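# Free the trapped arm and ease the window onto its sill

## Task

Get the arm that is pinned beneath the fallen window loose, then withdraw that entire arm to its own side of the wall so it sits no less than a hand's width from the wall; after that, set the window down softly until it rests fully on its sill. The attempt fails if the window ever strikes anything hard. The end state must hold without the robot supporting it, though the window sitting on its sill is acceptable even if a hand is still touching it or lies beneath it.

## Robot and tools

Robot: two arms, left_arm and right_arm, each with six joints and a parallel gripper. In the shared scene frame the origin sits on the table surface midway between the arms, +x points forward over the table, +z points up, and left_arm is mounted on the +y side. The names left and right refer to the arms, not to image sides.

Tool execute_actions takes "actions", a list holding one item or nothing, plus optional "pictures" (boolean; images are included by default). An empty list just reports the current state. A move is {"rows": [...], "steps": n}, with n from 1 to 15 control steps of 1/30 s each (default 15). A wait is {"steps": n} with n up to 300 and no rows; it counts from the previous result, and your thinking time is included. A refused call moves nothing.

Each row has exactly 14 numbers, each between -1 and 1, always covering both arms: left_arm's six joints then its gripper opening, then right_arm's six joints then its opening. Joint order per arm: waist, shoulder, elbow, forearm roll, wrist pitch, wrist roll. Joint entries are offsets, not targets: 1.0 equals 2.217 rad, measured from the joint angles shown in the latest result's Joint positions line (in later calls within one reply, or before any angles are shown, from where the arm is when the action begins). They are never relative to the previous row. So a row of zeros pulls the arm back to those reference angles rather than holding still. Rows run one per step; if there are fewer rows than steps, the last row repeats. The gripper entry is an absolute opening: +1 fully open, -1 closed, taking at least about 1 s to close fully.

Joint ranges (rad): waist -2.618..2.618, shoulder 0.000..3.140, elbow -2.967..0.000, forearm roll -1.745..1.745, wrist pitch -1.220..1.220, wrist roll -2.094..2.094. A request more than 0.013 rad beyond a range end is refused; real ends may differ by up to 0.013 rad. Requests past a real end are clipped there and a "joint sent to its limit" line may appear (possibly about an earlier motion); its absence proves nothing.

Motion limits: joint targets change at most 3 rad/s, reaching that speed after 0.6 s, with all joints of an arm synchronized. Each step the target is capped at 0.867 rad from the measured angle, and if a target would move the gripper over 70 mm from where it is, the whole arm's targets are scaled back. Between calls the arms continue toward the last row's target until motion stalls or a step is HELD; after that only a new action moves them further.

Results: the state line lists, per arm, end_effector_position (metres, scene frame) and end_effector_quat_wxyz; the position is the spot between the finger pads about 5 mm behind the tips, and can be off, more so at long reach. Gripper fingers point along its +z and close along its y. Joint positions gives each arm's angles in rad and then the finger gap in metres (0.070 open). grip_measured is the opening on the command scale; each gripper can read off by about 1 mm. To hold something, command an opening below grip_measured: about 0.04 lower is firm, less is lighter. Finger force is roughly 20 N per pad; fast closes squeeze harder. "joint command not followed" means a clearance check altered or blocked targets; HELD marks steps where your row was partly or wholly not sent. Joint torque readings are total drive output with offsets, scaling and noise, so treat them loosely.

Hazards: contact torque reaching a load limit (waist, shoulder, elbow 20.2 N m; forearm roll, wrist pitch, wrist roll 7.04 N m) freezes that arm for 10 s and cancels the rest of the call. The three wrist motors manage only about 4 N m, so heavy loads or pushes make them yield. Holding loads heats motors; a MOTOR HOT warning appears at 65 °C and at 80 °C the arm drops everything (OVER-TEMPERATURE FAULT). Avoid arms colliding or pressing on each other, dropping or slamming the window, and hard shoves. Lower the window slowly with small steps so it never lands with force.

Cameras: cam_head_left, cam_head_right, cam_left_wrist, cam_right_wrist, all 504x504. zoom_image takes "camera" (one of those names) and "region" [x0, y0, x1, y1] in image pixels from the top-left corner, at most 504 by 504, and returns a sharper crop of that camera's latest image.

finished_scene takes "scene", the current scene's number; it ends that scene irreversibly and reports success. Answering without any tool call ends everything.

Suggested order: look, identify the pinned arm, lift or support the window with the free arm gently, slide the trapped arm out and back to its side well clear of the wall, then lower the window steadily onto the sill, release, confirm it rests unaided, and finish.

Each tool is called after "Request:" by a JSON object that holds its "name" and its "arguments", one argument or row to a line.

## Session

I'll start by looking at the scene.

Request:
{"name": "execute_actions", "arguments": {
  "actions": []
}}

Scene clock: 0.00 s of 4375.00 s.
left_arm: end_effector_position=(+0.3142, +0.3522, +0.1799) grip_measured=+0.99 end_effector_quat_wxyz=(+0.341, -0.061, +0.938, +0.017) | right_arm: end_effector_position=(+0.4460, -0.0368, +0.2567) grip_measured=+1.00 end_effector_quat_wxyz=(+0.681, -0.262, +0.657, +0.189)
Joint positions: left_arm=[-0.007  1.023 -0.712 -0.009  0.649 -0.003  0.069] | right_arm=[ 0.643  1.74  -0.984 -0.063 -0.67  -0.06   0.07 ]
Joint torques (N m, as the arm reports them, + toward a larger angle): no reading

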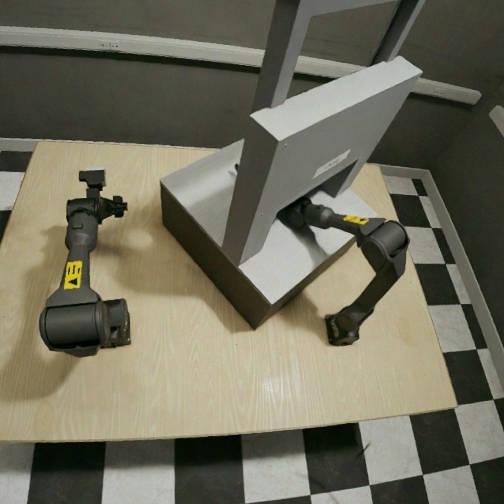

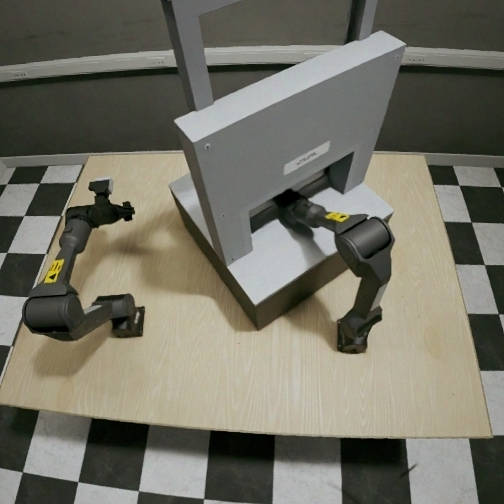

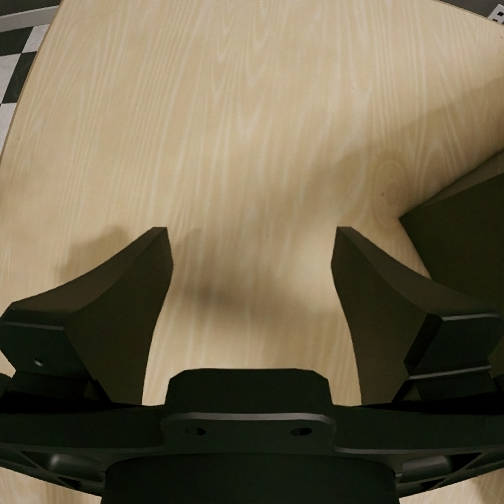

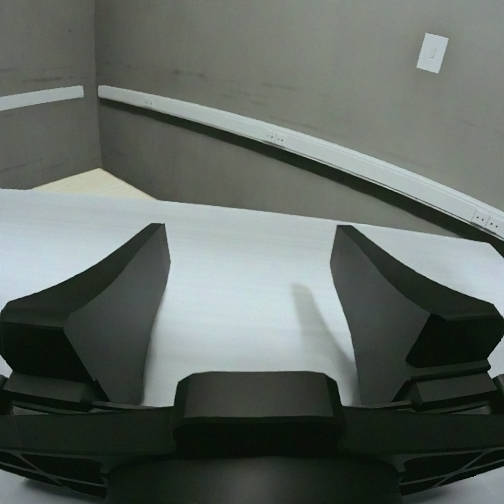

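Request:
{"name": "zoom_image", "arguments": {
  "camera": "cam_head_left",
  "region": [140, 40, 440, 340]
}}

Request:
{"name": "zoom_image", "arguments": {
  "camera": "cam_head_right",
  "region": [140, 20, 440, 320]
}}

Region (140, 40, 440, 340) of cam_head_left's 504x504 image, scaled by 1.680, with more detail than that image has.

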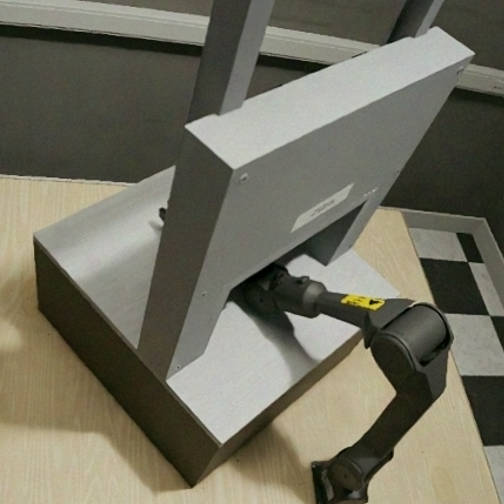

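Region (140, 20, 440, 320) of cam_head_right's 504x504 image, scaled by 1.680, with more detail than that image has.

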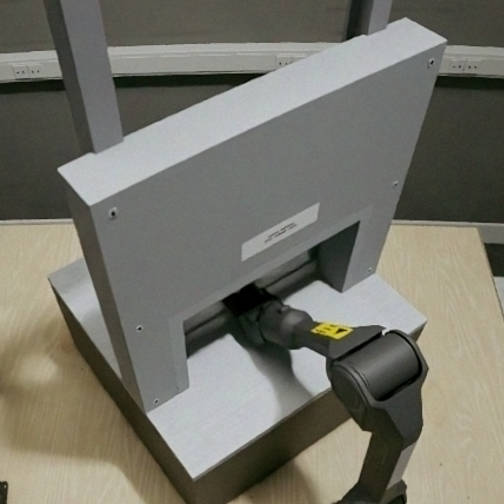

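Request:
{"name": "zoom_image", "arguments": {
  "camera": "cam_head_right",
  "region": [240, 130, 380, 270]
}}

Request:
{"name": "zoom_image", "arguments": {
  "camera": "cam_head_left",
  "region": [180, 120, 300, 240]
}}

Region (240, 130, 380, 270) of cam_head_right's 504x504 image, scaled by 3.600, with more detail than that image has.

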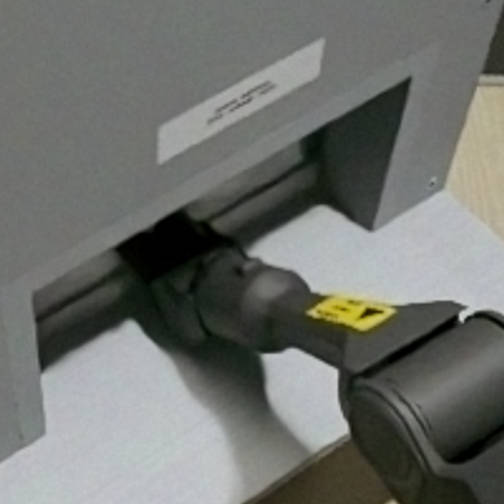

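Region (180, 120, 300, 240) of cam_head_left's 504x504 image, scaled by 4.200, with more detail than that image has.

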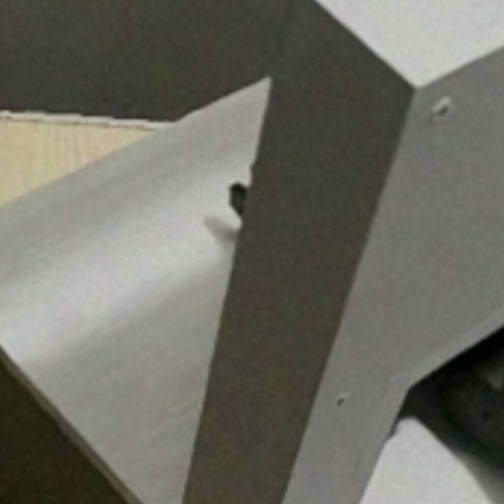

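Request:
{"name": "execute_actions", "arguments": {
  "actions": [
    {"rows": [[0, 0.06, -0.13, 0, -0.01, 0, 1, 0, 0, 0, 0, 0, 0, 1], [0, 0.125, -0.265, 0, -0.022, 0, 1, 0, 0, 0, 0, 0, 0, 1], [0, 0.125, -0.265, 0, -0.022, 0, 1, 0, 0, 0, 0, 0, 0, 1], [0, 0.125, -0.265, 0, -0.022, 0, 1, 0, 0, 0, 0, 0, 0, 1], [0, 0.125, -0.265, 0, -0.022, 0, 1, 0, 0, 0, 0, 0, 0, 1], [0, 0.125, -0.265, 0, -0.022, 0, 1, 0, 0, 0, 0, 0, 0, 1], [0, 0.125, -0.265, 0, -0.022, 0, 1, 0, 0, 0, 0, 0, 0, 1], [0, 0.125, -0.265, 0, -0.022, 0, 1, 0, 0, 0, 0, 0, 0, 1], [0, 0.125, -0.265, 0, -0.022, 0, 1, 0, 0, 0, 0, 0, 0, 1], [0, 0.125, -0.265, 0, -0.022, 0, 1, 0, 0, 0, 0, 0, 0, 1], [-0.1, 0.125, -0.265, 0, -0.022, 0, 1, 0, 0, 0, 0, 0, 0, 1], [-0.222, 0.125, -0.265, 0, -0.022, 0, 1, 0, 0, 0, 0, 0, 0, 1]], "steps": 15}
  ],
  "pictures": false
}}

Request:
{"name": "execute_actions", "arguments": {
  "actions": [
    {"steps": 30}
  ]
}}

Scene clock: 58.70 s of 4375.00 s.
left_arm: end_effector_position=(+0.4053, +0.3430, +0.2912) grip_measured=+0.99 end_effector_quat_wxyz=(+0.456, -0.033, +0.889, +0.011) | right_arm: end_effector_position=(+0.4460, -0.0368, +0.2569) grip_measured=+1.00 end_effector_quat_wxyz=(+0.682, -0.262, +0.657, +0.189)
Joint positions: left_arm=[-0.062  1.21  -1.115 -0.009  0.615 -0.003  0.069] | right_arm=[ 0.643  1.74  -0.984 -0.063 -0.67  -0.059  0.07 ]
Joint torques (N m, as the arm reports them, + toward a larger angle): left_arm=[-0.62 -2.19 -3.96  0.08 -0.73 -0.07] | right_arm=[ -0.13 -17.81  -7.5    0.42  -1.67   0.2 ]
Steps of this call (steps 1 to 90: nothing new was sent; then 55.20 s passed at rest; steps 91 to 105: all 15 steps of this action). Readings (joint positions):
91: left_arm=[-0.007 1.023 -0.712 -0.009 0.649 -0.003] | right_arm=[0.643 1.740 -0.984 -0.063 -0.670 -0.059]
92: left_arm=[-0.007 1.026 -0.717 -0.009 0.649 -0.003] | right_arm=[0.643 1.740 -0.984 -0.063 -0.670 -0.059]
94: left_arm=[-0.007 1.040 -0.748 -0.009 0.648 -0.003] | right_arm=[0.643 1.740 -0.984 -0.063 -0.670 -0.059]
98: left_arm=[-0.007 1.101 -0.879 -0.009 0.636 -0.003] | right_arm=[0.643 1.740 -0.984 -0.063 -0.670 -0.059]
105: the state above

Scene clock: 59.70 s of 4375.00 s.
left_arm: end_effector_position=(+0.4137, +0.1730, +0.3400) grip_measured=+0.99 end_effector_quat_wxyz=(+0.495, +0.155, +0.849, -0.097) | right_arm: end_effector_position=(+0.4460, -0.0368, +0.2569) grip_measured=+1.00 end_effector_quat_wxyz=(+0.682, -0.262, +0.657, +0.189)
Joint positions: left_arm=[-0.499  1.3   -1.299 -0.009  0.6   -0.003  0.069] | right_arm=[ 0.643  1.74  -0.984 -0.063 -0.67  -0.059  0.07 ]
Joint torques (N m, as the arm reports them, + toward a larger angle): left_arm=[ 1.35 -2.62 -3.89  0.08 -0.78 -0.07] | right_arm=[ -0.11 -16.88  -7.5    0.38  -1.64   0.11]
Steps of this call (steps 1 to 30: the robot went on to your last target). Readings (joint positions):
1: left_arm=[-0.091 1.218 -1.131 -0.009 0.614 -0.003] | right_arm=[0.643 1.740 -0.984 -0.063 -0.670 -0.059]
2: left_arm=[-0.125 1.226 -1.146 -0.009 0.613 -0.003] | right_arm=[0.643 1.740 -0.984 -0.063 -0.670 -0.059]
4: left_arm=[-0.203 1.241 -1.177 -0.009 0.611 -0.003] | right_arm=[0.643 1.740 -0.984 -0.063 -0.670 -0.059]
8: left_arm=[-0.356 1.271 -1.239 -0.009 0.606 -0.003] | right_arm=[0.643 1.740 -0.984 -0.063 -0.670 -0.059]
30: the state above
All arms were judged still, so your last target was given up. Only a new action makes them travel on or press farther. Fingers that are still opening or closing keep moving.

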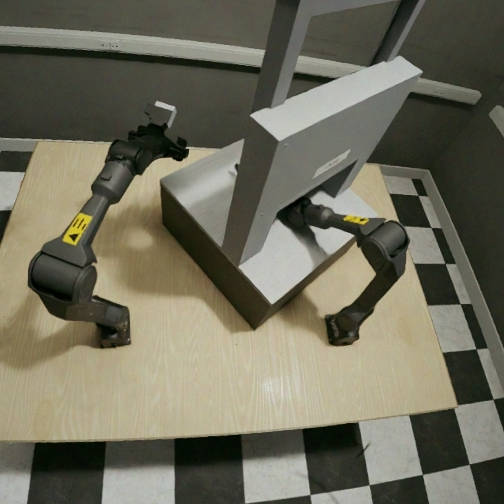

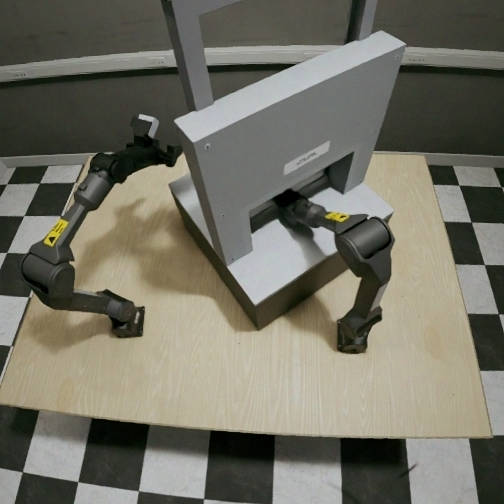

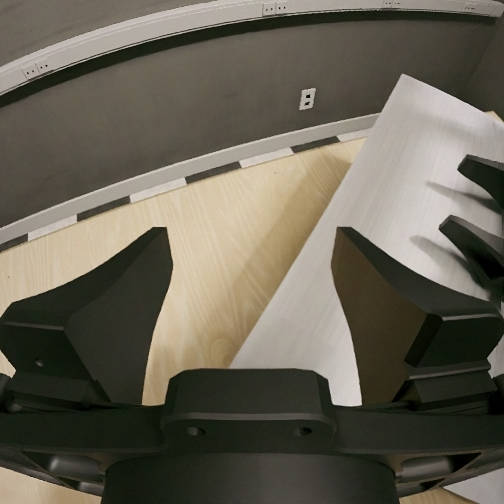

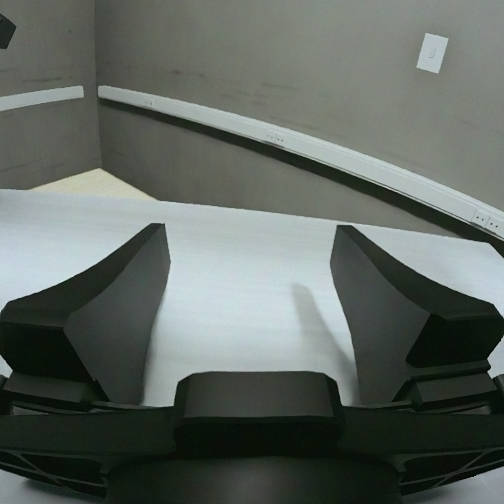

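Request:
{"name": "execute_actions", "arguments": {
  "actions": [
    {"rows": [[-0.045, 0, 0, -0.537, 0.18, 0.45, 1, 0, 0, 0, 0, 0, 0, 1]], "steps": 15}
  ],
  "pictures": false
}}

Request:
{"name": "execute_actions", "arguments": {
  "actions": [
    {"steps": 20}
  ]
}}

Scene clock: 72.93 s of 4375.00 s.
left_arm: end_effector_position=(+0.3459, +0.0896, +0.3270) grip_measured=+0.99 end_effector_quat_wxyz=(+0.406, +0.303, +0.827, -0.245) | right_arm: end_effector_position=(+0.4460, -0.0368, +0.2568) grip_measured=+1.00 end_effector_quat_wxyz=(+0.682, -0.262, +0.657, +0.189)
Joint positions: left_arm=[-0.549  1.3   -1.299 -0.558  0.805  0.491  0.069] | right_arm=[ 0.643  1.74  -0.984 -0.063 -0.67  -0.06   0.07 ]
Joint torques (N m, as the arm reports them, + toward a larger angle): left_arm=[ 0.34 -2.76 -3.94 -0.47 -0.53  0.08] | right_arm=[ -0.11 -15.98  -7.38   0.26  -1.53   0.09]
Steps of this call (steps 1 to 90: nothing new was sent; then 9.73 s passed at rest; steps 91 to 105: all 15 steps of this action). Readings (joint positions):
91: left_arm=[-0.499 1.300 -1.299 -0.010 0.601 -0.002] | right_arm=[0.643 1.740 -0.984 -0.063 -0.670 -0.060]
92: left_arm=[-0.499 1.300 -1.299 -0.015 0.603 0.003] | right_arm=[0.643 1.740 -0.984 -0.063 -0.670 -0.060]
94: left_arm=[-0.501 1.300 -1.299 -0.046 0.617 0.034] | right_arm=[0.643 1.740 -0.984 -0.063 -0.670 -0.060]
98: left_arm=[-0.516 1.300 -1.299 -0.176 0.676 0.164] | right_arm=[0.643 1.740 -0.984 -0.063 -0.670 -0.060]
105: the state above

Scene clock: 73.60 s of 4375.00 s.
left_arm: end_effector_position=(+0.2718, +0.0196, +0.3805) grip_measured=+0.97 end_effector_quat_wxyz=(+0.411, +0.428, +0.685, -0.422) | right_arm: end_effector_position=(+0.4460, -0.0368, +0.2568) grip_measured=+1.00 end_effector_quat_wxyz=(+0.682, -0.262, +0.657, +0.189)
Joint positions: left_arm=[-0.591  1.302 -1.299 -1.125  0.967  0.996  0.069] | right_arm=[ 0.643  1.74  -0.984 -0.063 -0.67  -0.06   0.07 ]
Joint torques (N m, as the arm reports them, + toward a larger angle): left_arm=[-7.16 -5.35 -6.11 -4.    2.75 -0.47] | right_arm=[ -0.09 -16.42  -7.38   0.27  -1.53   0.16]
Steps of this call (steps 1 to 20: the robot went on to your last target). Readings (joint positions):
1: left_arm=[-0.554 1.300 -1.299 -0.613 0.822 0.534] | right_arm=[0.643 1.740 -0.984 -0.063 -0.670 -0.060]
2: left_arm=[-0.558 1.300 -1.299 -0.668 0.838 0.578] | right_arm=[0.643 1.740 -0.984 -0.063 -0.670 -0.060]
4: left_arm=[-0.566 1.300 -1.299 -0.778 0.872 0.664] | right_arm=[0.643 1.740 -0.984 -0.063 -0.670 -0.060]
8: left_arm=[-0.583 1.300 -1.299 -0.994 0.937 0.833] | right_arm=[0.643 1.740 -0.984 -0.063 -0.670 -0.060]
20: the state above

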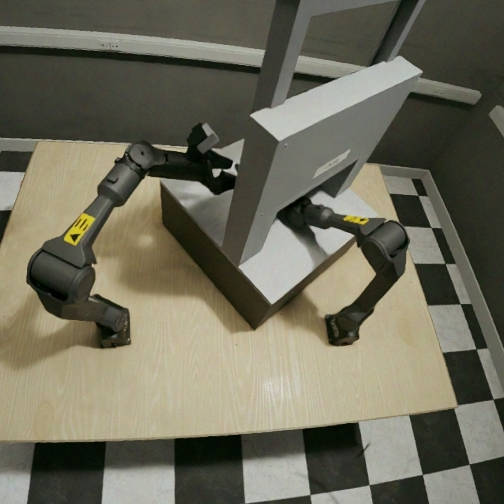

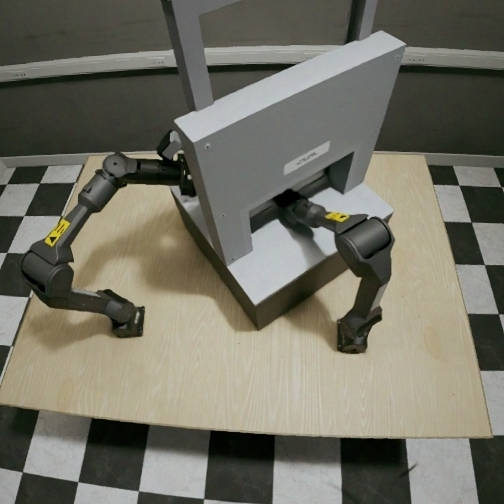

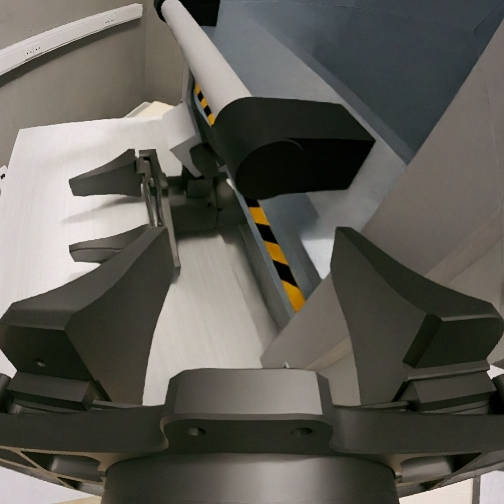

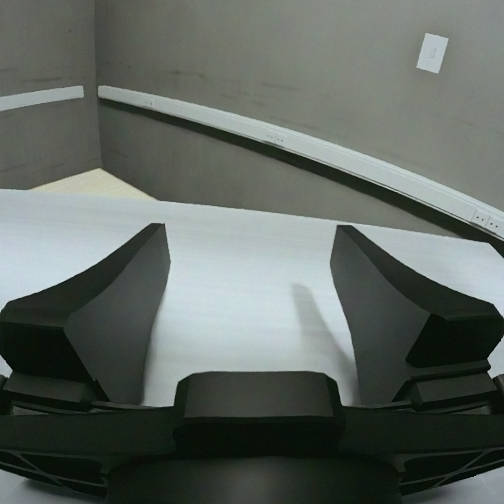

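Request:
{"name": "execute_actions", "arguments": {
  "actions": [
    {"rows": [[0.045, 0, 0, 0.03, -0.1, 0, 1, 0, 0, 0, 0, 0, 0, 1]], "steps": 15}
  ]
}}

Scene clock: 75.93 s of 4375.00 s.
left_arm: end_effector_position=(+0.3450, +0.0617, +0.3897) grip_measured=+0.99 end_effector_quat_wxyz=(+0.506, +0.345, +0.717, -0.332) | right_arm: end_effector_position=(+0.4460, -0.0368, +0.2568) grip_measured=+1.00 end_effector_quat_wxyz=(+0.682, -0.262, +0.657, +0.189)
Joint positions: left_arm=[-0.494  1.301 -1.3   -1.062  0.748  0.994  0.069] | right_arm=[ 0.643  1.74  -0.984 -0.063 -0.67  -0.059  0.07 ]
Joint torques (N m, as the arm reports them, + toward a larger angle): left_arm=[ 1.33 -2.04 -3.92 -0.32 -0.38  0.15] | right_arm=[ -0.13 -17.23  -7.37   0.27  -1.53   0.21]
Steps of this call (steps 1 to 30: the robot went on to your last target; steps 31 to 55: nothing new was sent; steps 56 to 70: all 15 steps of this action). Readings (joint positions):
56: left_arm=[-0.594 1.300 -1.300 -1.117 0.962 0.995] | right_arm=[0.643 1.740 -0.984 -0.063 -0.670 -0.059]
57: left_arm=[-0.593 1.300 -1.300 -1.117 0.962 0.995] | right_arm=[0.643 1.740 -0.984 -0.063 -0.670 -0.059]
59: left_arm=[-0.588 1.300 -1.298 -1.128 0.962 0.994] | right_arm=[0.643 1.740 -0.984 -0.063 -0.670 -0.059]
63: left_arm=[-0.544 1.298 -1.300 -1.123 0.853 0.993] | right_arm=[0.643 1.740 -0.984 -0.063 -0.670 -0.059]
70: the state above

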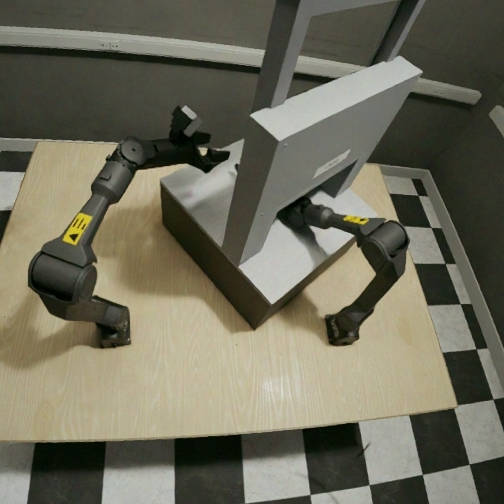

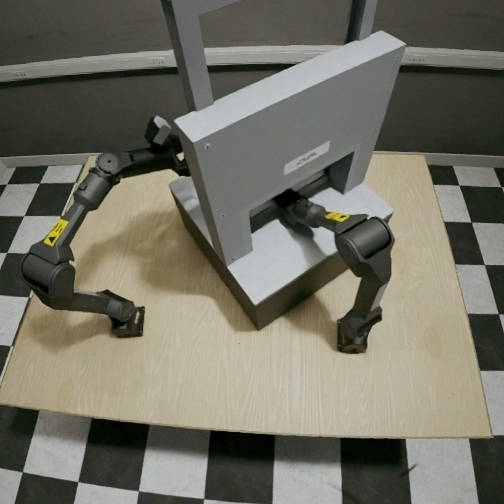

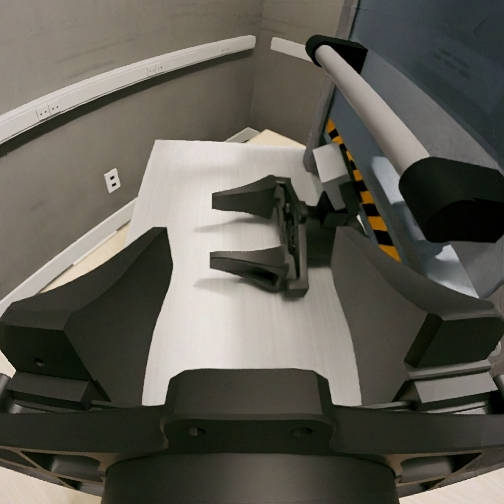

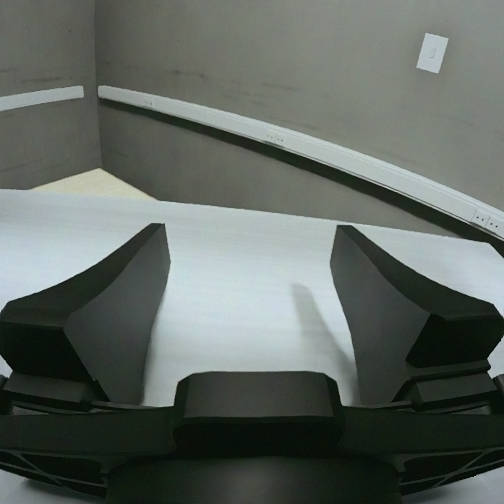

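Request:
{"name": "execute_actions", "arguments": {
  "actions": [
    {"rows": [[-0.0884, 0.0068, 0.07, -0.288, -0.146, -0.403, 1, 0, 0, 0, 0, 0, 0, 1]], "steps": 15}
  ],
  "pictures": false
}}

Request:
{"name": "execute_actions", "arguments": {
  "actions": [
    {"steps": 20}
  ]
}}

Scene clock: 196.43 s of 4375.00 s.
left_arm: end_effector_position=(+0.3439, +0.0282, +0.4058) grip_measured=+0.99 end_effector_quat_wxyz=(+0.333, -0.027, +0.730, -0.596) | right_arm: end_effector_position=(+0.4460, -0.0368, +0.2568) grip_measured=+1.00 end_effector_quat_wxyz=(+0.682, -0.262, +0.657, +0.189)
Joint positions: left_arm=[-0.622  1.311 -1.197 -1.482  0.533  0.41   0.069] | right_arm=[ 0.643  1.74  -0.984 -0.063 -0.67  -0.06   0.07 ]
Joint torques (N m, as the arm reports them, + toward a larger angle): left_arm=[ 0.44 -2.68 -3.94 -0.19 -0.12  0.22] | right_arm=[ -0.12 -16.74  -7.37   0.26  -1.53   0.09]
Steps of this call (steps 1 to 15: the robot went on to your last target; steps 16 to 90: nothing new was sent; then 117.00 s passed at rest; steps 91 to 105: all 15 steps of this action). Readings (joint positions):
91: left_arm=[-0.491 1.302 -1.299 -1.058 0.745 0.996] | right_arm=[0.643 1.740 -0.984 -0.063 -0.670 -0.060]
92: left_arm=[-0.492 1.302 -1.298 -1.061 0.743 0.991] | right_arm=[0.643 1.740 -0.984 -0.063 -0.670 -0.060]
94: left_arm=[-0.498 1.302 -1.292 -1.084 0.731 0.960] | right_arm=[0.643 1.740 -0.984 -0.063 -0.670 -0.060]
98: left_arm=[-0.528 1.305 -1.269 -1.180 0.684 0.830] | right_arm=[0.643 1.740 -0.984 -0.063 -0.670 -0.060]
105: the state above

Scene clock: 197.10 s of 4375.00 s.
left_arm: end_effector_position=(+0.3465, +0.0194, +0.4016) grip_measured=+0.99 end_effector_quat_wxyz=(+0.186, -0.226, +0.679, -0.674) | right_arm: end_effector_position=(+0.4460, -0.0368, +0.2568) grip_measured=+1.00 end_effector_quat_wxyz=(+0.682, -0.262, +0.657, +0.189)
Joint positions: left_arm=[-0.69   1.316 -1.144 -1.701  0.424  0.101  0.069] | right_arm=[ 0.643  1.74  -0.984 -0.063 -0.67  -0.06   0.07 ]
Joint torques (N m, as the arm reports them, + toward a larger angle): left_arm=[ 0.75 -2.7  -4.38 -0.14  0.06  0.13] | right_arm=[ -0.13 -16.71  -7.37   0.27  -1.53   0.16]
Steps of this call (steps 1 to 20: the robot went on to your last target). Readings (joint positions):
1: left_arm=[-0.634 1.312 -1.187 -1.522 0.513 0.353] | right_arm=[0.643 1.740 -0.984 -0.063 -0.670 -0.060]
2: left_arm=[-0.645 1.313 -1.179 -1.557 0.496 0.303] | right_arm=[0.643 1.740 -0.984 -0.063 -0.670 -0.060]
4: left_arm=[-0.664 1.314 -1.165 -1.616 0.466 0.220] | right_arm=[0.643 1.740 -0.984 -0.063 -0.670 -0.060]
8: left_arm=[-0.686 1.316 -1.147 -1.688 0.430 0.119] | right_arm=[0.643 1.740 -0.984 -0.063 -0.670 -0.060]
20: the state above

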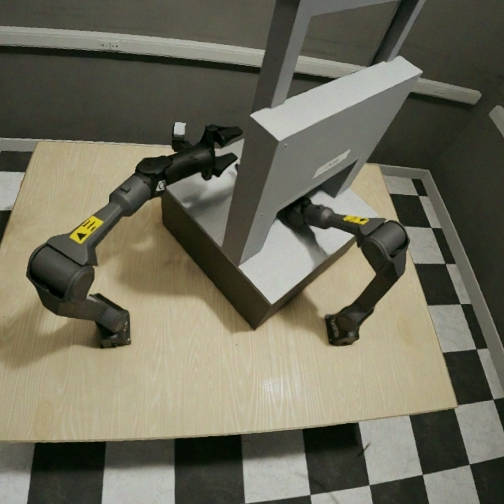

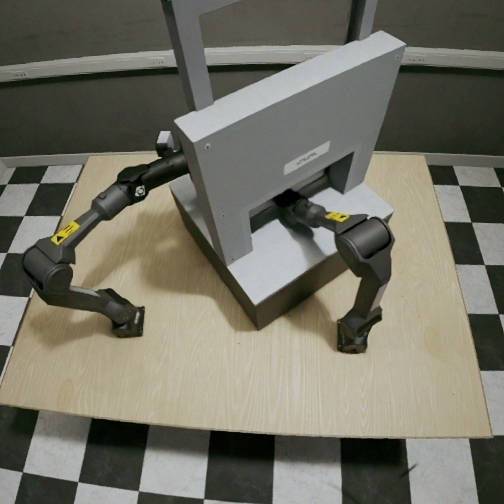

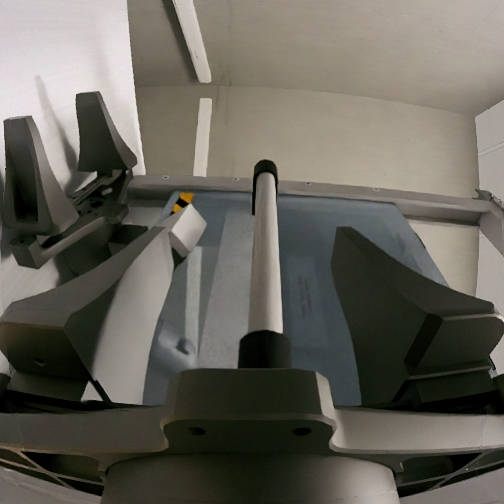

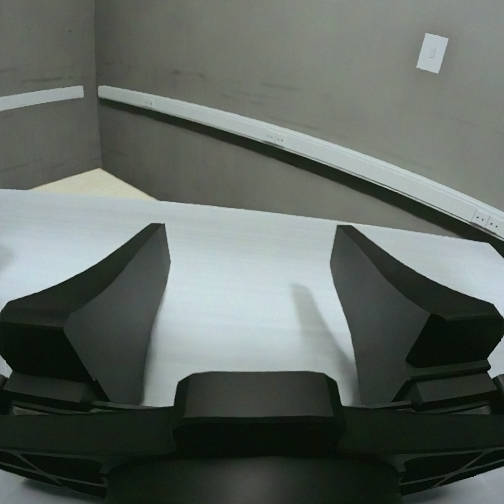

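Request:
{"name": "execute_actions", "arguments": {
  "actions": [
    {"rows": [[-0.055, 0.0445, -0.0465, 0, 0, 0, 1, 0, 0, 0, 0, 0, 0, 1]], "steps": 15}
  ],
  "pictures": false
}}

Request:
{"name": "execute_actions", "arguments": {
  "actions": [
    {"steps": 8}
  ]
}}

Scene clock: 214.83 s of 4375.00 s.
left_arm: end_effector_position=(+0.3294, -0.0338, +0.4056) grip_measured=+0.99 end_effector_quat_wxyz=(+0.145, -0.183, +0.690, -0.685) | right_arm: end_effector_position=(+0.4460, -0.0368, +0.2568) grip_measured=+1.00 end_effector_quat_wxyz=(+0.682, -0.262, +0.657, +0.189)
Joint positions: left_arm=[-0.812  1.415 -1.248 -1.701  0.424  0.101  0.069] | right_arm=[ 0.643  1.74  -0.984 -0.063 -0.67  -0.059  0.07 ]
Joint torques (N m, as the arm reports them, + toward a larger angle): left_arm=[ 1.41 -4.2  -3.88 -0.16 -0.08  0.07] | right_arm=[ -0.11 -16.73  -7.36   0.26  -1.53   0.2 ]
Steps of this call (steps 1 to 15: the robot went on to your last target; steps 16 to 90: nothing new was sent; then 14.23 s passed at rest; steps 91 to 105: all 15 steps of this action). Readings (joint positions):
91: left_arm=[-0.690 1.316 -1.145 -1.701 0.424 0.101] | right_arm=[0.643 1.740 -0.984 -0.063 -0.670 -0.059]
92: left_arm=[-0.695 1.321 -1.150 -1.701 0.424 0.101] | right_arm=[0.643 1.740 -0.984 -0.063 -0.670 -0.059]
94: left_arm=[-0.726 1.345 -1.177 -1.701 0.424 0.101] | right_arm=[0.643 1.740 -0.984 -0.063 -0.670 -0.059]
98: left_arm=[-0.807 1.411 -1.244 -1.701 0.425 0.101] | right_arm=[0.643 1.740 -0.984 -0.063 -0.670 -0.059]
105: the state above

Scene clock: 215.10 s of 4375.00 s.
left_arm: end_effector_position=(+0.3295, -0.0335, +0.4055) grip_measured=+0.99 end_effector_quat_wxyz=(+0.145, -0.183, +0.690, -0.685) | right_arm: end_effector_position=(+0.4460, -0.0368, +0.2568) grip_measured=+1.00 end_effector_quat_wxyz=(+0.682, -0.262, +0.657, +0.189)
Joint positions: left_arm=[-0.812  1.415 -1.247 -1.701  0.424  0.101  0.069] | right_arm=[ 0.643  1.74  -0.984 -0.063 -0.67  -0.059  0.07 ]
Joint torques (N m, as the arm reports them, + toward a larger angle): left_arm=[ 1.38 -4.36 -4.27 -0.23 -0.08  0.03] | right_arm=[ -0.12 -16.7   -7.37   0.27  -1.53   0.18]
Steps of this call (steps 1 to 8: the robot went on to your last target). Readings (joint positions):
1: left_arm=[-0.812 1.415 -1.248 -1.701 0.424 0.101] | right_arm=[0.643 1.740 -0.984 -0.063 -0.670 -0.059]
2: left_arm=[-0.812 1.415 -1.248 -1.701 0.424 0.101] | right_arm=[0.643 1.740 -0.984 -0.063 -0.670 -0.059]
4: left_arm=[-0.812 1.415 -1.248 -1.701 0.424 0.101] | right_arm=[0.643 1.740 -0.984 -0.063 -0.670 -0.059]
8: the state above

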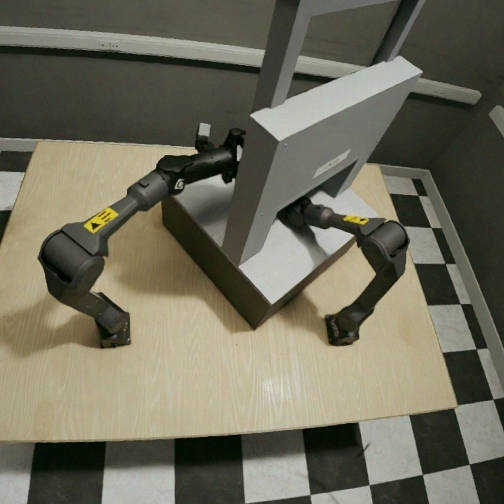

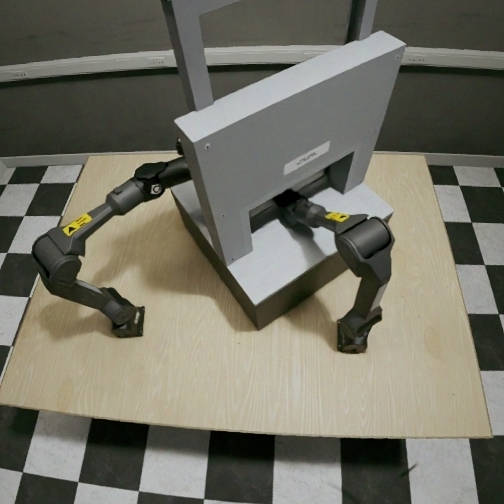

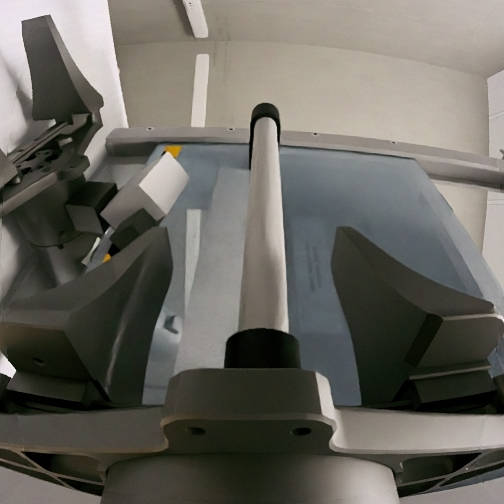

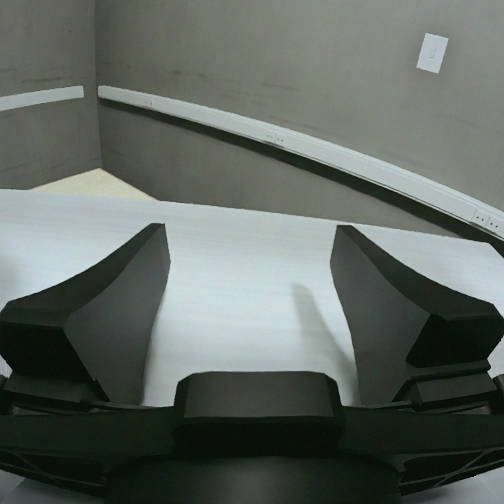

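Request:
{"name": "execute_actions", "arguments": {
  "actions": [
    {"rows": [[-0.03, -0.004, 0.002, 0, 0, 0, 1, 0, 0, 0, 0, 0, 0, 1]], "steps": 15}
  ]
}}

Scene clock: 223.13 s of 4375.00 s.
left_arm: end_effector_position=(+0.3033, -0.0503, +0.4078) grip_measured=+0.99 end_effector_quat_wxyz=(+0.123, -0.159, +0.694, -0.691) | right_arm: end_effector_position=(+0.4460, -0.0368, +0.2568) grip_measured=+1.00 end_effector_quat_wxyz=(+0.682, -0.262, +0.657, +0.189)
Joint positions: left_arm=[-0.879  1.405 -1.243 -1.701  0.424  0.101  0.069] | right_arm=[ 0.643  1.74  -0.984 -0.063 -0.67  -0.06   0.07 ]
Joint torques (N m, as the arm reports them, + toward a larger angle): left_arm=[ 1.43 -3.33 -3.98 -0.33 -0.11 -0.09] | right_arm=[ -0.11 -16.73  -7.38   0.27  -1.53   0.1 ]
Steps of this call (steps 1 to 15: the robot went on to your last target; steps 16 to 90: nothing new was sent; then 4.53 s passed at rest; steps 91 to 105: all 15 steps of this action). Readings (joint positions):
91: left_arm=[-0.812 1.414 -1.247 -1.701 0.424 0.101] | right_arm=[0.643 1.740 -0.984 -0.063 -0.670 -0.060]
92: left_arm=[-0.817 1.414 -1.247 -1.701 0.423 0.101] | right_arm=[0.643 1.740 -0.984 -0.063 -0.670 -0.060]
94: left_arm=[-0.847 1.410 -1.245 -1.701 0.423 0.101] | right_arm=[0.643 1.740 -0.984 -0.063 -0.670 -0.060]
98: left_arm=[-0.880 1.405 -1.243 -1.701 0.425 0.101] | right_arm=[0.643 1.740 -0.984 -0.063 -0.670 -0.060]
105: the state above

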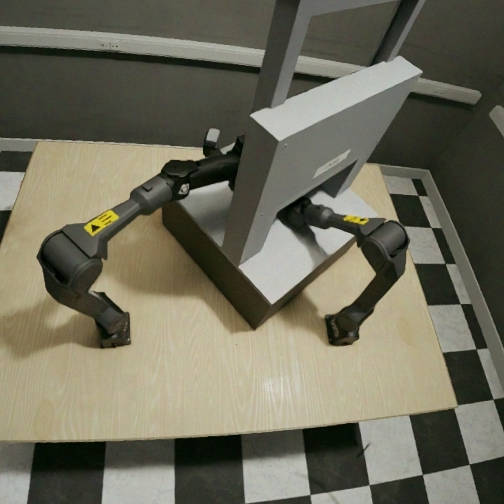

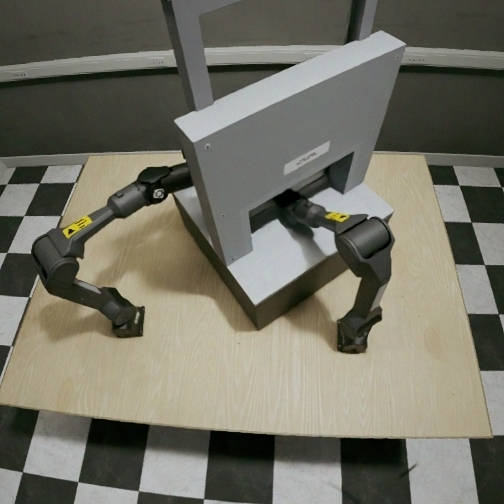

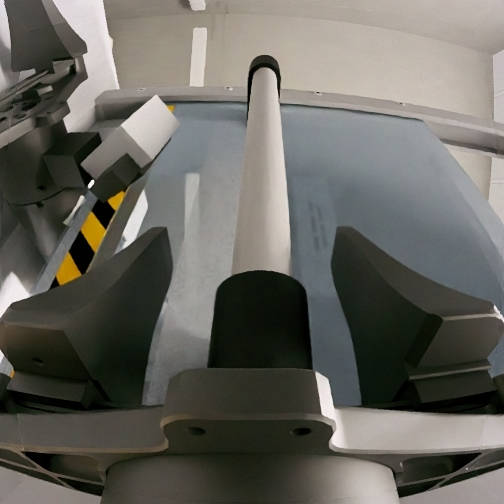

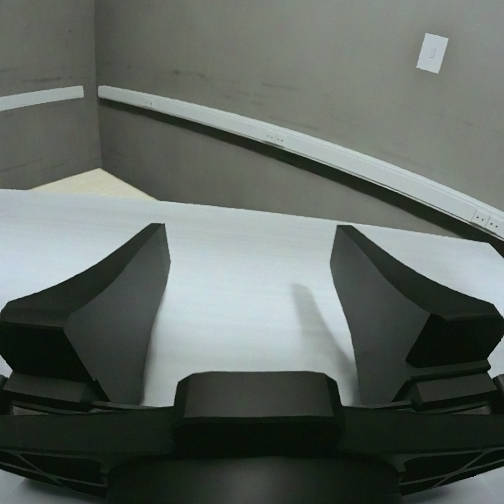

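Request:
{"name": "execute_actions", "arguments": {
  "actions": [
    {"rows": [[0, 0, -0.002, 0, 0, 0, 1, 0, 0, 0, 0, 0, 0, 1], [0, 0, -0.004, 0, 0, 0, 1, 0, 0, 0, 0, 0, 0, 1], [0, 0, -0.006, 0, 0, 0, 1, 0, 0, 0, 0, 0, 0, 1], [0, 0, -0.008, 0, 0, 0, 1, 0, 0, 0, 0, 0, 0, 1], [0, 0, -0.010, 0, 0, 0, 1, 0, 0, 0, 0, 0, 0, 1], [0, 0, -0.012, 0, 0, 0, 1, 0, 0, 0, 0, 0, 0, 1], [0, 0, -0.014, 0, 0, 0, 1, 0, 0, 0, 0, 0, 0, 1], [0, 0, -0.016, 0, 0, 0, 1, 0, 0, 0, 0, 0, 0, 1], [0, 0, -0.018, 0, 0, 0, 1, 0, 0, 0, 0, 0, 0, 1], [0, 0, -0.020, 0, 0, 0, 1, 0, 0, 0, 0, 0, 0, 1], [0, 0, -0.022, 0, 0, 0, 1, 0, 0, 0, 0, 0, 0, 1], [0, 0, -0.024, 0, 0, 0, 1, 0, 0, 0, 0, 0, 0, 1], [0, 0, -0.026, 0, 0, 0, 1, 0, 0, 0, 0, 0, 0, 1], [0, 0, -0.028, 0, 0, 0, 1, 0, 0, 0, 0, 0, 0, 1], [0, 0, -0.030, 0, 0, 0, 1, 0, 0, 0, 0, 0, 0, 1]], "steps": 15}
  ]
}}

Scene clock: 240.03 s of 4375.00 s.
left_arm: end_effector_position=(+0.3030, -0.0498, +0.4359) grip_measured=+0.99 end_effector_quat_wxyz=(+0.136, -0.146, +0.677, -0.709) | right_arm: end_effector_position=(+0.4460, -0.0368, +0.2572) grip_measured=+1.00 end_effector_quat_wxyz=(+0.682, -0.262, +0.656, +0.189)
Joint positions: left_arm=[-0.878  1.406 -1.306 -1.7    0.424  0.101  0.07 ] | right_arm=[ 0.643  1.739 -0.985 -0.063 -0.67  -0.059  0.07 ]
Joint torques (N m, as the arm reports them, + toward a larger angle): left_arm=[ 0.61 -4.87 -7.13 -0.46 -0.07  0.06] | right_arm=[ -0.01 -15.78  -6.57   0.27  -1.44   0.2 ]
Steps of this call (steps 1 to 15: the robot went on to your last target; steps 16 to 90: nothing new was sent; then 13.40 s passed at rest; steps 91 to 105: all 15 steps of this action). Readings (joint positions):
91: left_arm=[-0.878 1.406 -1.243 -1.701 0.424 0.101] | right_arm=[0.643 1.740 -0.984 -0.063 -0.670 -0.059]
92: left_arm=[-0.878 1.406 -1.247 -1.701 0.424 0.101] | right_arm=[0.643 1.740 -0.984 -0.063 -0.670 -0.059]
94: left_arm=[-0.878 1.406 -1.258 -1.701 0.424 0.101] | right_arm=[0.643 1.740 -0.984 -0.063 -0.670 -0.059]
98: left_arm=[-0.878 1.406 -1.276 -1.701 0.424 0.101] | right_arm=[0.643 1.740 -0.984 -0.063 -0.670 -0.059]
105: the state above

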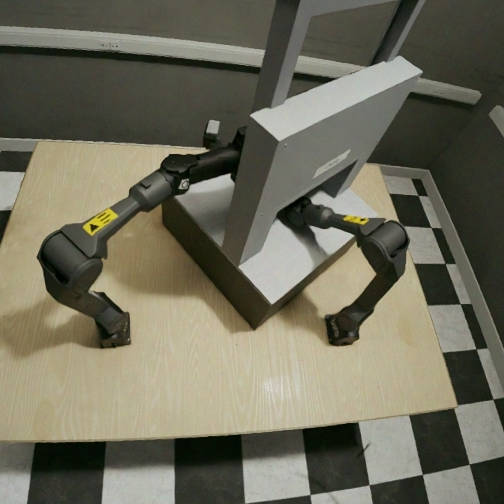

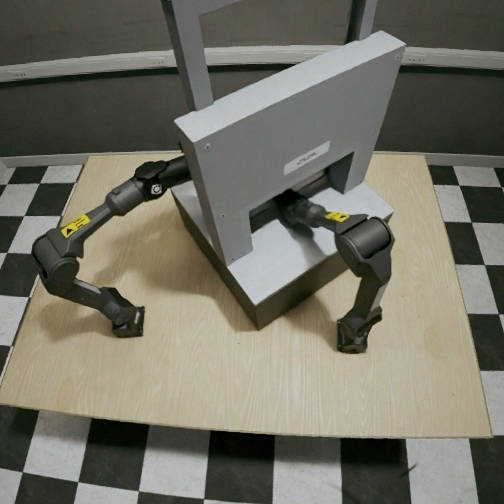

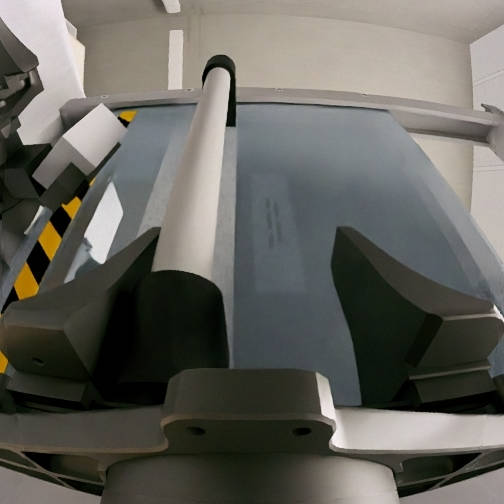

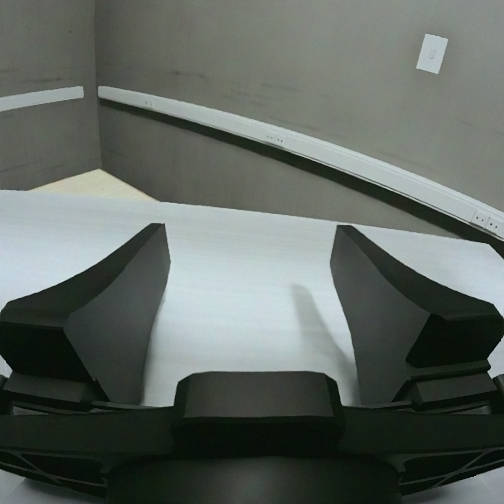

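Request:
{"name": "execute_actions", "arguments": {
  "actions": [
    {"rows": [[0, 0, -0.004, 0, 0, 0, 1, 0, 0, 0, 0, 0, 0, 1], [0, 0, -0.007, 0, 0, 0, 1, 0, 0, 0, 0, 0, 0, 1], [0, 0, -0.010, 0, 0, 0, 1, 0, 0, 0, 0, 0, 0, 1], [0, 0, -0.013, 0, 0, 0, 1, 0, 0, 0, 0, 0, 0, 1], [0, 0, -0.016, 0, 0, 0, 1, 0, 0, 0, 0, 0, 0, 1], [0, 0, -0.019, 0, 0, 0, 1, 0, 0, 0, 0, 0, 0, 1], [0, 0, -0.022, 0, 0, 0, 1, 0, 0, 0, 0, 0, 0, 1], [0, 0, -0.025, 0, 0, 0, 1, 0, 0, 0, 0, 0, 0, 1], [0, 0, -0.028, 0, 0, 0, 1, 0, 0, 0, 0, 0, 0, 1], [0, 0, -0.031, 0, 0, 0, 1, 0, 0, 0, 0, 0, 0, 1], [0, 0, -0.034, 0, 0, 0, 1, 0, 0, 0, 0, 0, 0, 1], [0, 0, -0.037, 0, 0, 0, 1, 0, 0, 0, 0, 0, 0, 1], [0, 0, -0.040, 0, 0, 0, 1, 0, 0, 0, 0, 0, 0, 1], [0, 0, -0.043, 0, 0, 0, 1, 0, 0, 0, 0, 0, 0, 1], [0, 0, -0.046, 0, 0, 0, 1, 0, 0, 0, 0, 0, 0, 1]], "steps": 15}
  ],
  "pictures": false
}}

Request:
{"name": "execute_actions", "arguments": {
  "actions": [
    {"rows": [[0, 0, -0.006, 0, 0, 0, 1, 0, 0, 0, 0, 0, 0, 1], [0, 0, -0.009, 0, 0, 0, 1, 0, 0, 0, 0, 0, 0, 1], [0, 0, -0.012, 0, 0, 0, 1, 0, 0, 0, 0, 0, 0, 1], [0, 0, -0.015, 0, 0, 0, 1, 0, 0, 0, 0, 0, 0, 1], [0, 0, -0.018, 0, 0, 0, 1, 0, 0, 0, 0, 0, 0, 1], [0, 0, -0.021, 0, 0, 0, 1, 0, 0, 0, 0, 0, 0, 1], [0, 0, -0.024, 0, 0, 0, 1, 0, 0, 0, 0, 0, 0, 1], [0, 0, -0.027, 0, 0, 0, 1, 0, 0, 0, 0, 0, 0, 1], [0, 0, -0.030, 0, 0, 0, 1, 0, 0, 0, 0, 0, 0, 1], [0, 0, -0.033, 0, 0, 0, 1, 0, 0, 0, 0, 0, 0, 1], [0, 0, -0.036, 0, 0, 0, 1, 0, 0, 0, 0, 0, 0, 1], [0, 0, -0.039, 0, 0, 0, 1, 0, 0, 0, 0, 0, 0, 1], [0, 0, -0.041, 0, 0, 0, 1, 0, 0, 0, 0, 0, 0, 1], [0, 0, -0.043, 0, 0, 0, 1, 0, 0, 0, 0, 0, 0, 1], [0, 0, -0.044, 0, 0, 0, 1, 0, 0, 0, 0, 0, 0, 1]], "steps": 15}
  ]
}}

Scene clock: 258.20 s of 4375.00 s.
left_arm: end_effector_position=(+0.2997, -0.0468, +0.4792) grip_measured=+0.99 end_effector_quat_wxyz=(-0.154, +0.126, -0.648, +0.735) | right_arm: end_effector_position=(+0.4460, -0.0368, +0.2568) grip_measured=+1.00 end_effector_quat_wxyz=(+0.682, -0.262, +0.657, +0.189)
Joint positions: left_arm=[-0.879  1.407 -1.403 -1.7    0.424  0.099  0.07 ] | right_arm=[ 0.643  1.74  -0.984 -0.063 -0.67  -0.06   0.07 ]
Joint torques (N m, as the arm reports them, + toward a larger angle): left_arm=[  0.44  -8.53 -11.18  -1.68   0.45  -0.03] | right_arm=[-0.13 -9.83 -3.26  0.15 -0.73  0.09]
Steps of this call (steps 1 to 15: the robot went on to your last target; steps 16 to 100: nothing new was sent; then 14.33 s passed at rest; steps 101 to 115: all 15 steps of this action). Readings (joint positions):
101: left_arm=[-0.879 1.405 -1.310 -1.701 0.424 0.101] | right_arm=[0.643 1.740 -0.984 -0.063 -0.670 -0.060]
102: left_arm=[-0.879 1.405 -1.314 -1.700 0.424 0.101] | right_arm=[0.643 1.740 -0.984 -0.063 -0.670 -0.060]
104: left_arm=[-0.879 1.405 -1.330 -1.700 0.424 0.101] | right_arm=[0.643 1.740 -0.984 -0.063 -0.670 -0.060]
108: left_arm=[-0.879 1.405 -1.358 -1.700 0.424 0.101] | right_arm=[0.643 1.740 -0.984 -0.063 -0.670 -0.060]
115: the state above

Scene clock: 258.70 s of 4375.00 s.
left_arm: end_effector_position=(+0.2927, -0.0412, +0.5224) grip_measured=+0.99 end_effector_quat_wxyz=(-0.172, +0.104, -0.617, +0.761) | right_arm: end_effector_position=(+0.4460, -0.0368, +0.2568) grip_measured=+1.00 end_effector_quat_wxyz=(+0.682, -0.262, +0.657, +0.189)
Joint positions: left_arm=[-0.879  1.408 -1.501 -1.7    0.425  0.098  0.07 ] | right_arm=[ 0.643  1.74  -0.984 -0.063 -0.67  -0.06   0.07 ]
Joint torques (N m, as the arm reports them, + toward a larger angle): left_arm=[  0.94 -10.98  -9.98  -1.71   0.31   0.12] | right_arm=[-0.13 -9.73 -3.11  0.16 -0.7   0.08]
Steps of this call (steps 1 to 15: all 15 steps of this action). Readings (joint positions):
1: left_arm=[-0.879 1.408 -1.410 -1.700 0.423 0.099] | right_arm=[0.643 1.740 -0.984 -0.063 -0.670 -0.060]
2: left_arm=[-0.879 1.409 -1.418 -1.700 0.423 0.099] | right_arm=[0.643 1.740 -0.984 -0.063 -0.670 -0.060]
4: left_arm=[-0.879 1.409 -1.432 -1.700 0.423 0.098] | right_arm=[0.643 1.740 -0.984 -0.063 -0.670 -0.060]
8: left_arm=[-0.879 1.411 -1.458 -1.700 0.423 0.098] | right_arm=[0.643 1.740 -0.984 -0.063 -0.670 -0.060]
15: the state above

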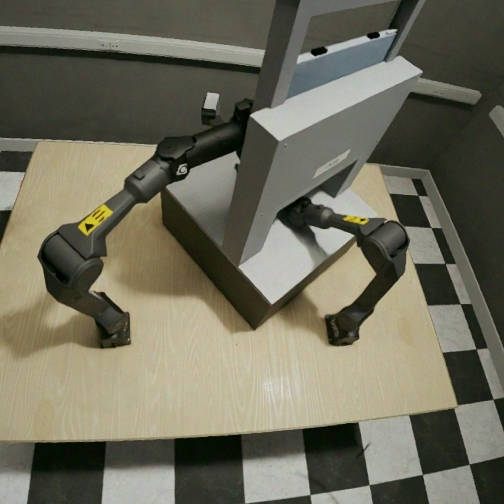

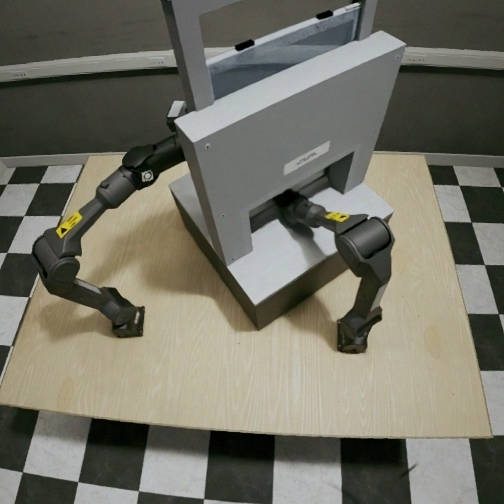

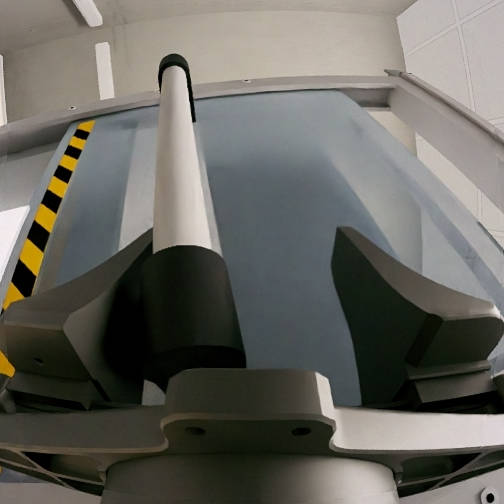

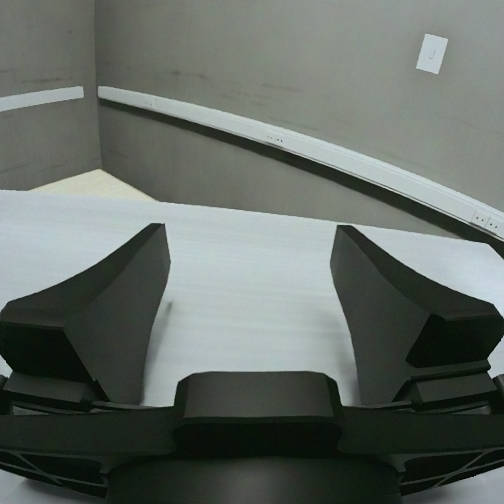

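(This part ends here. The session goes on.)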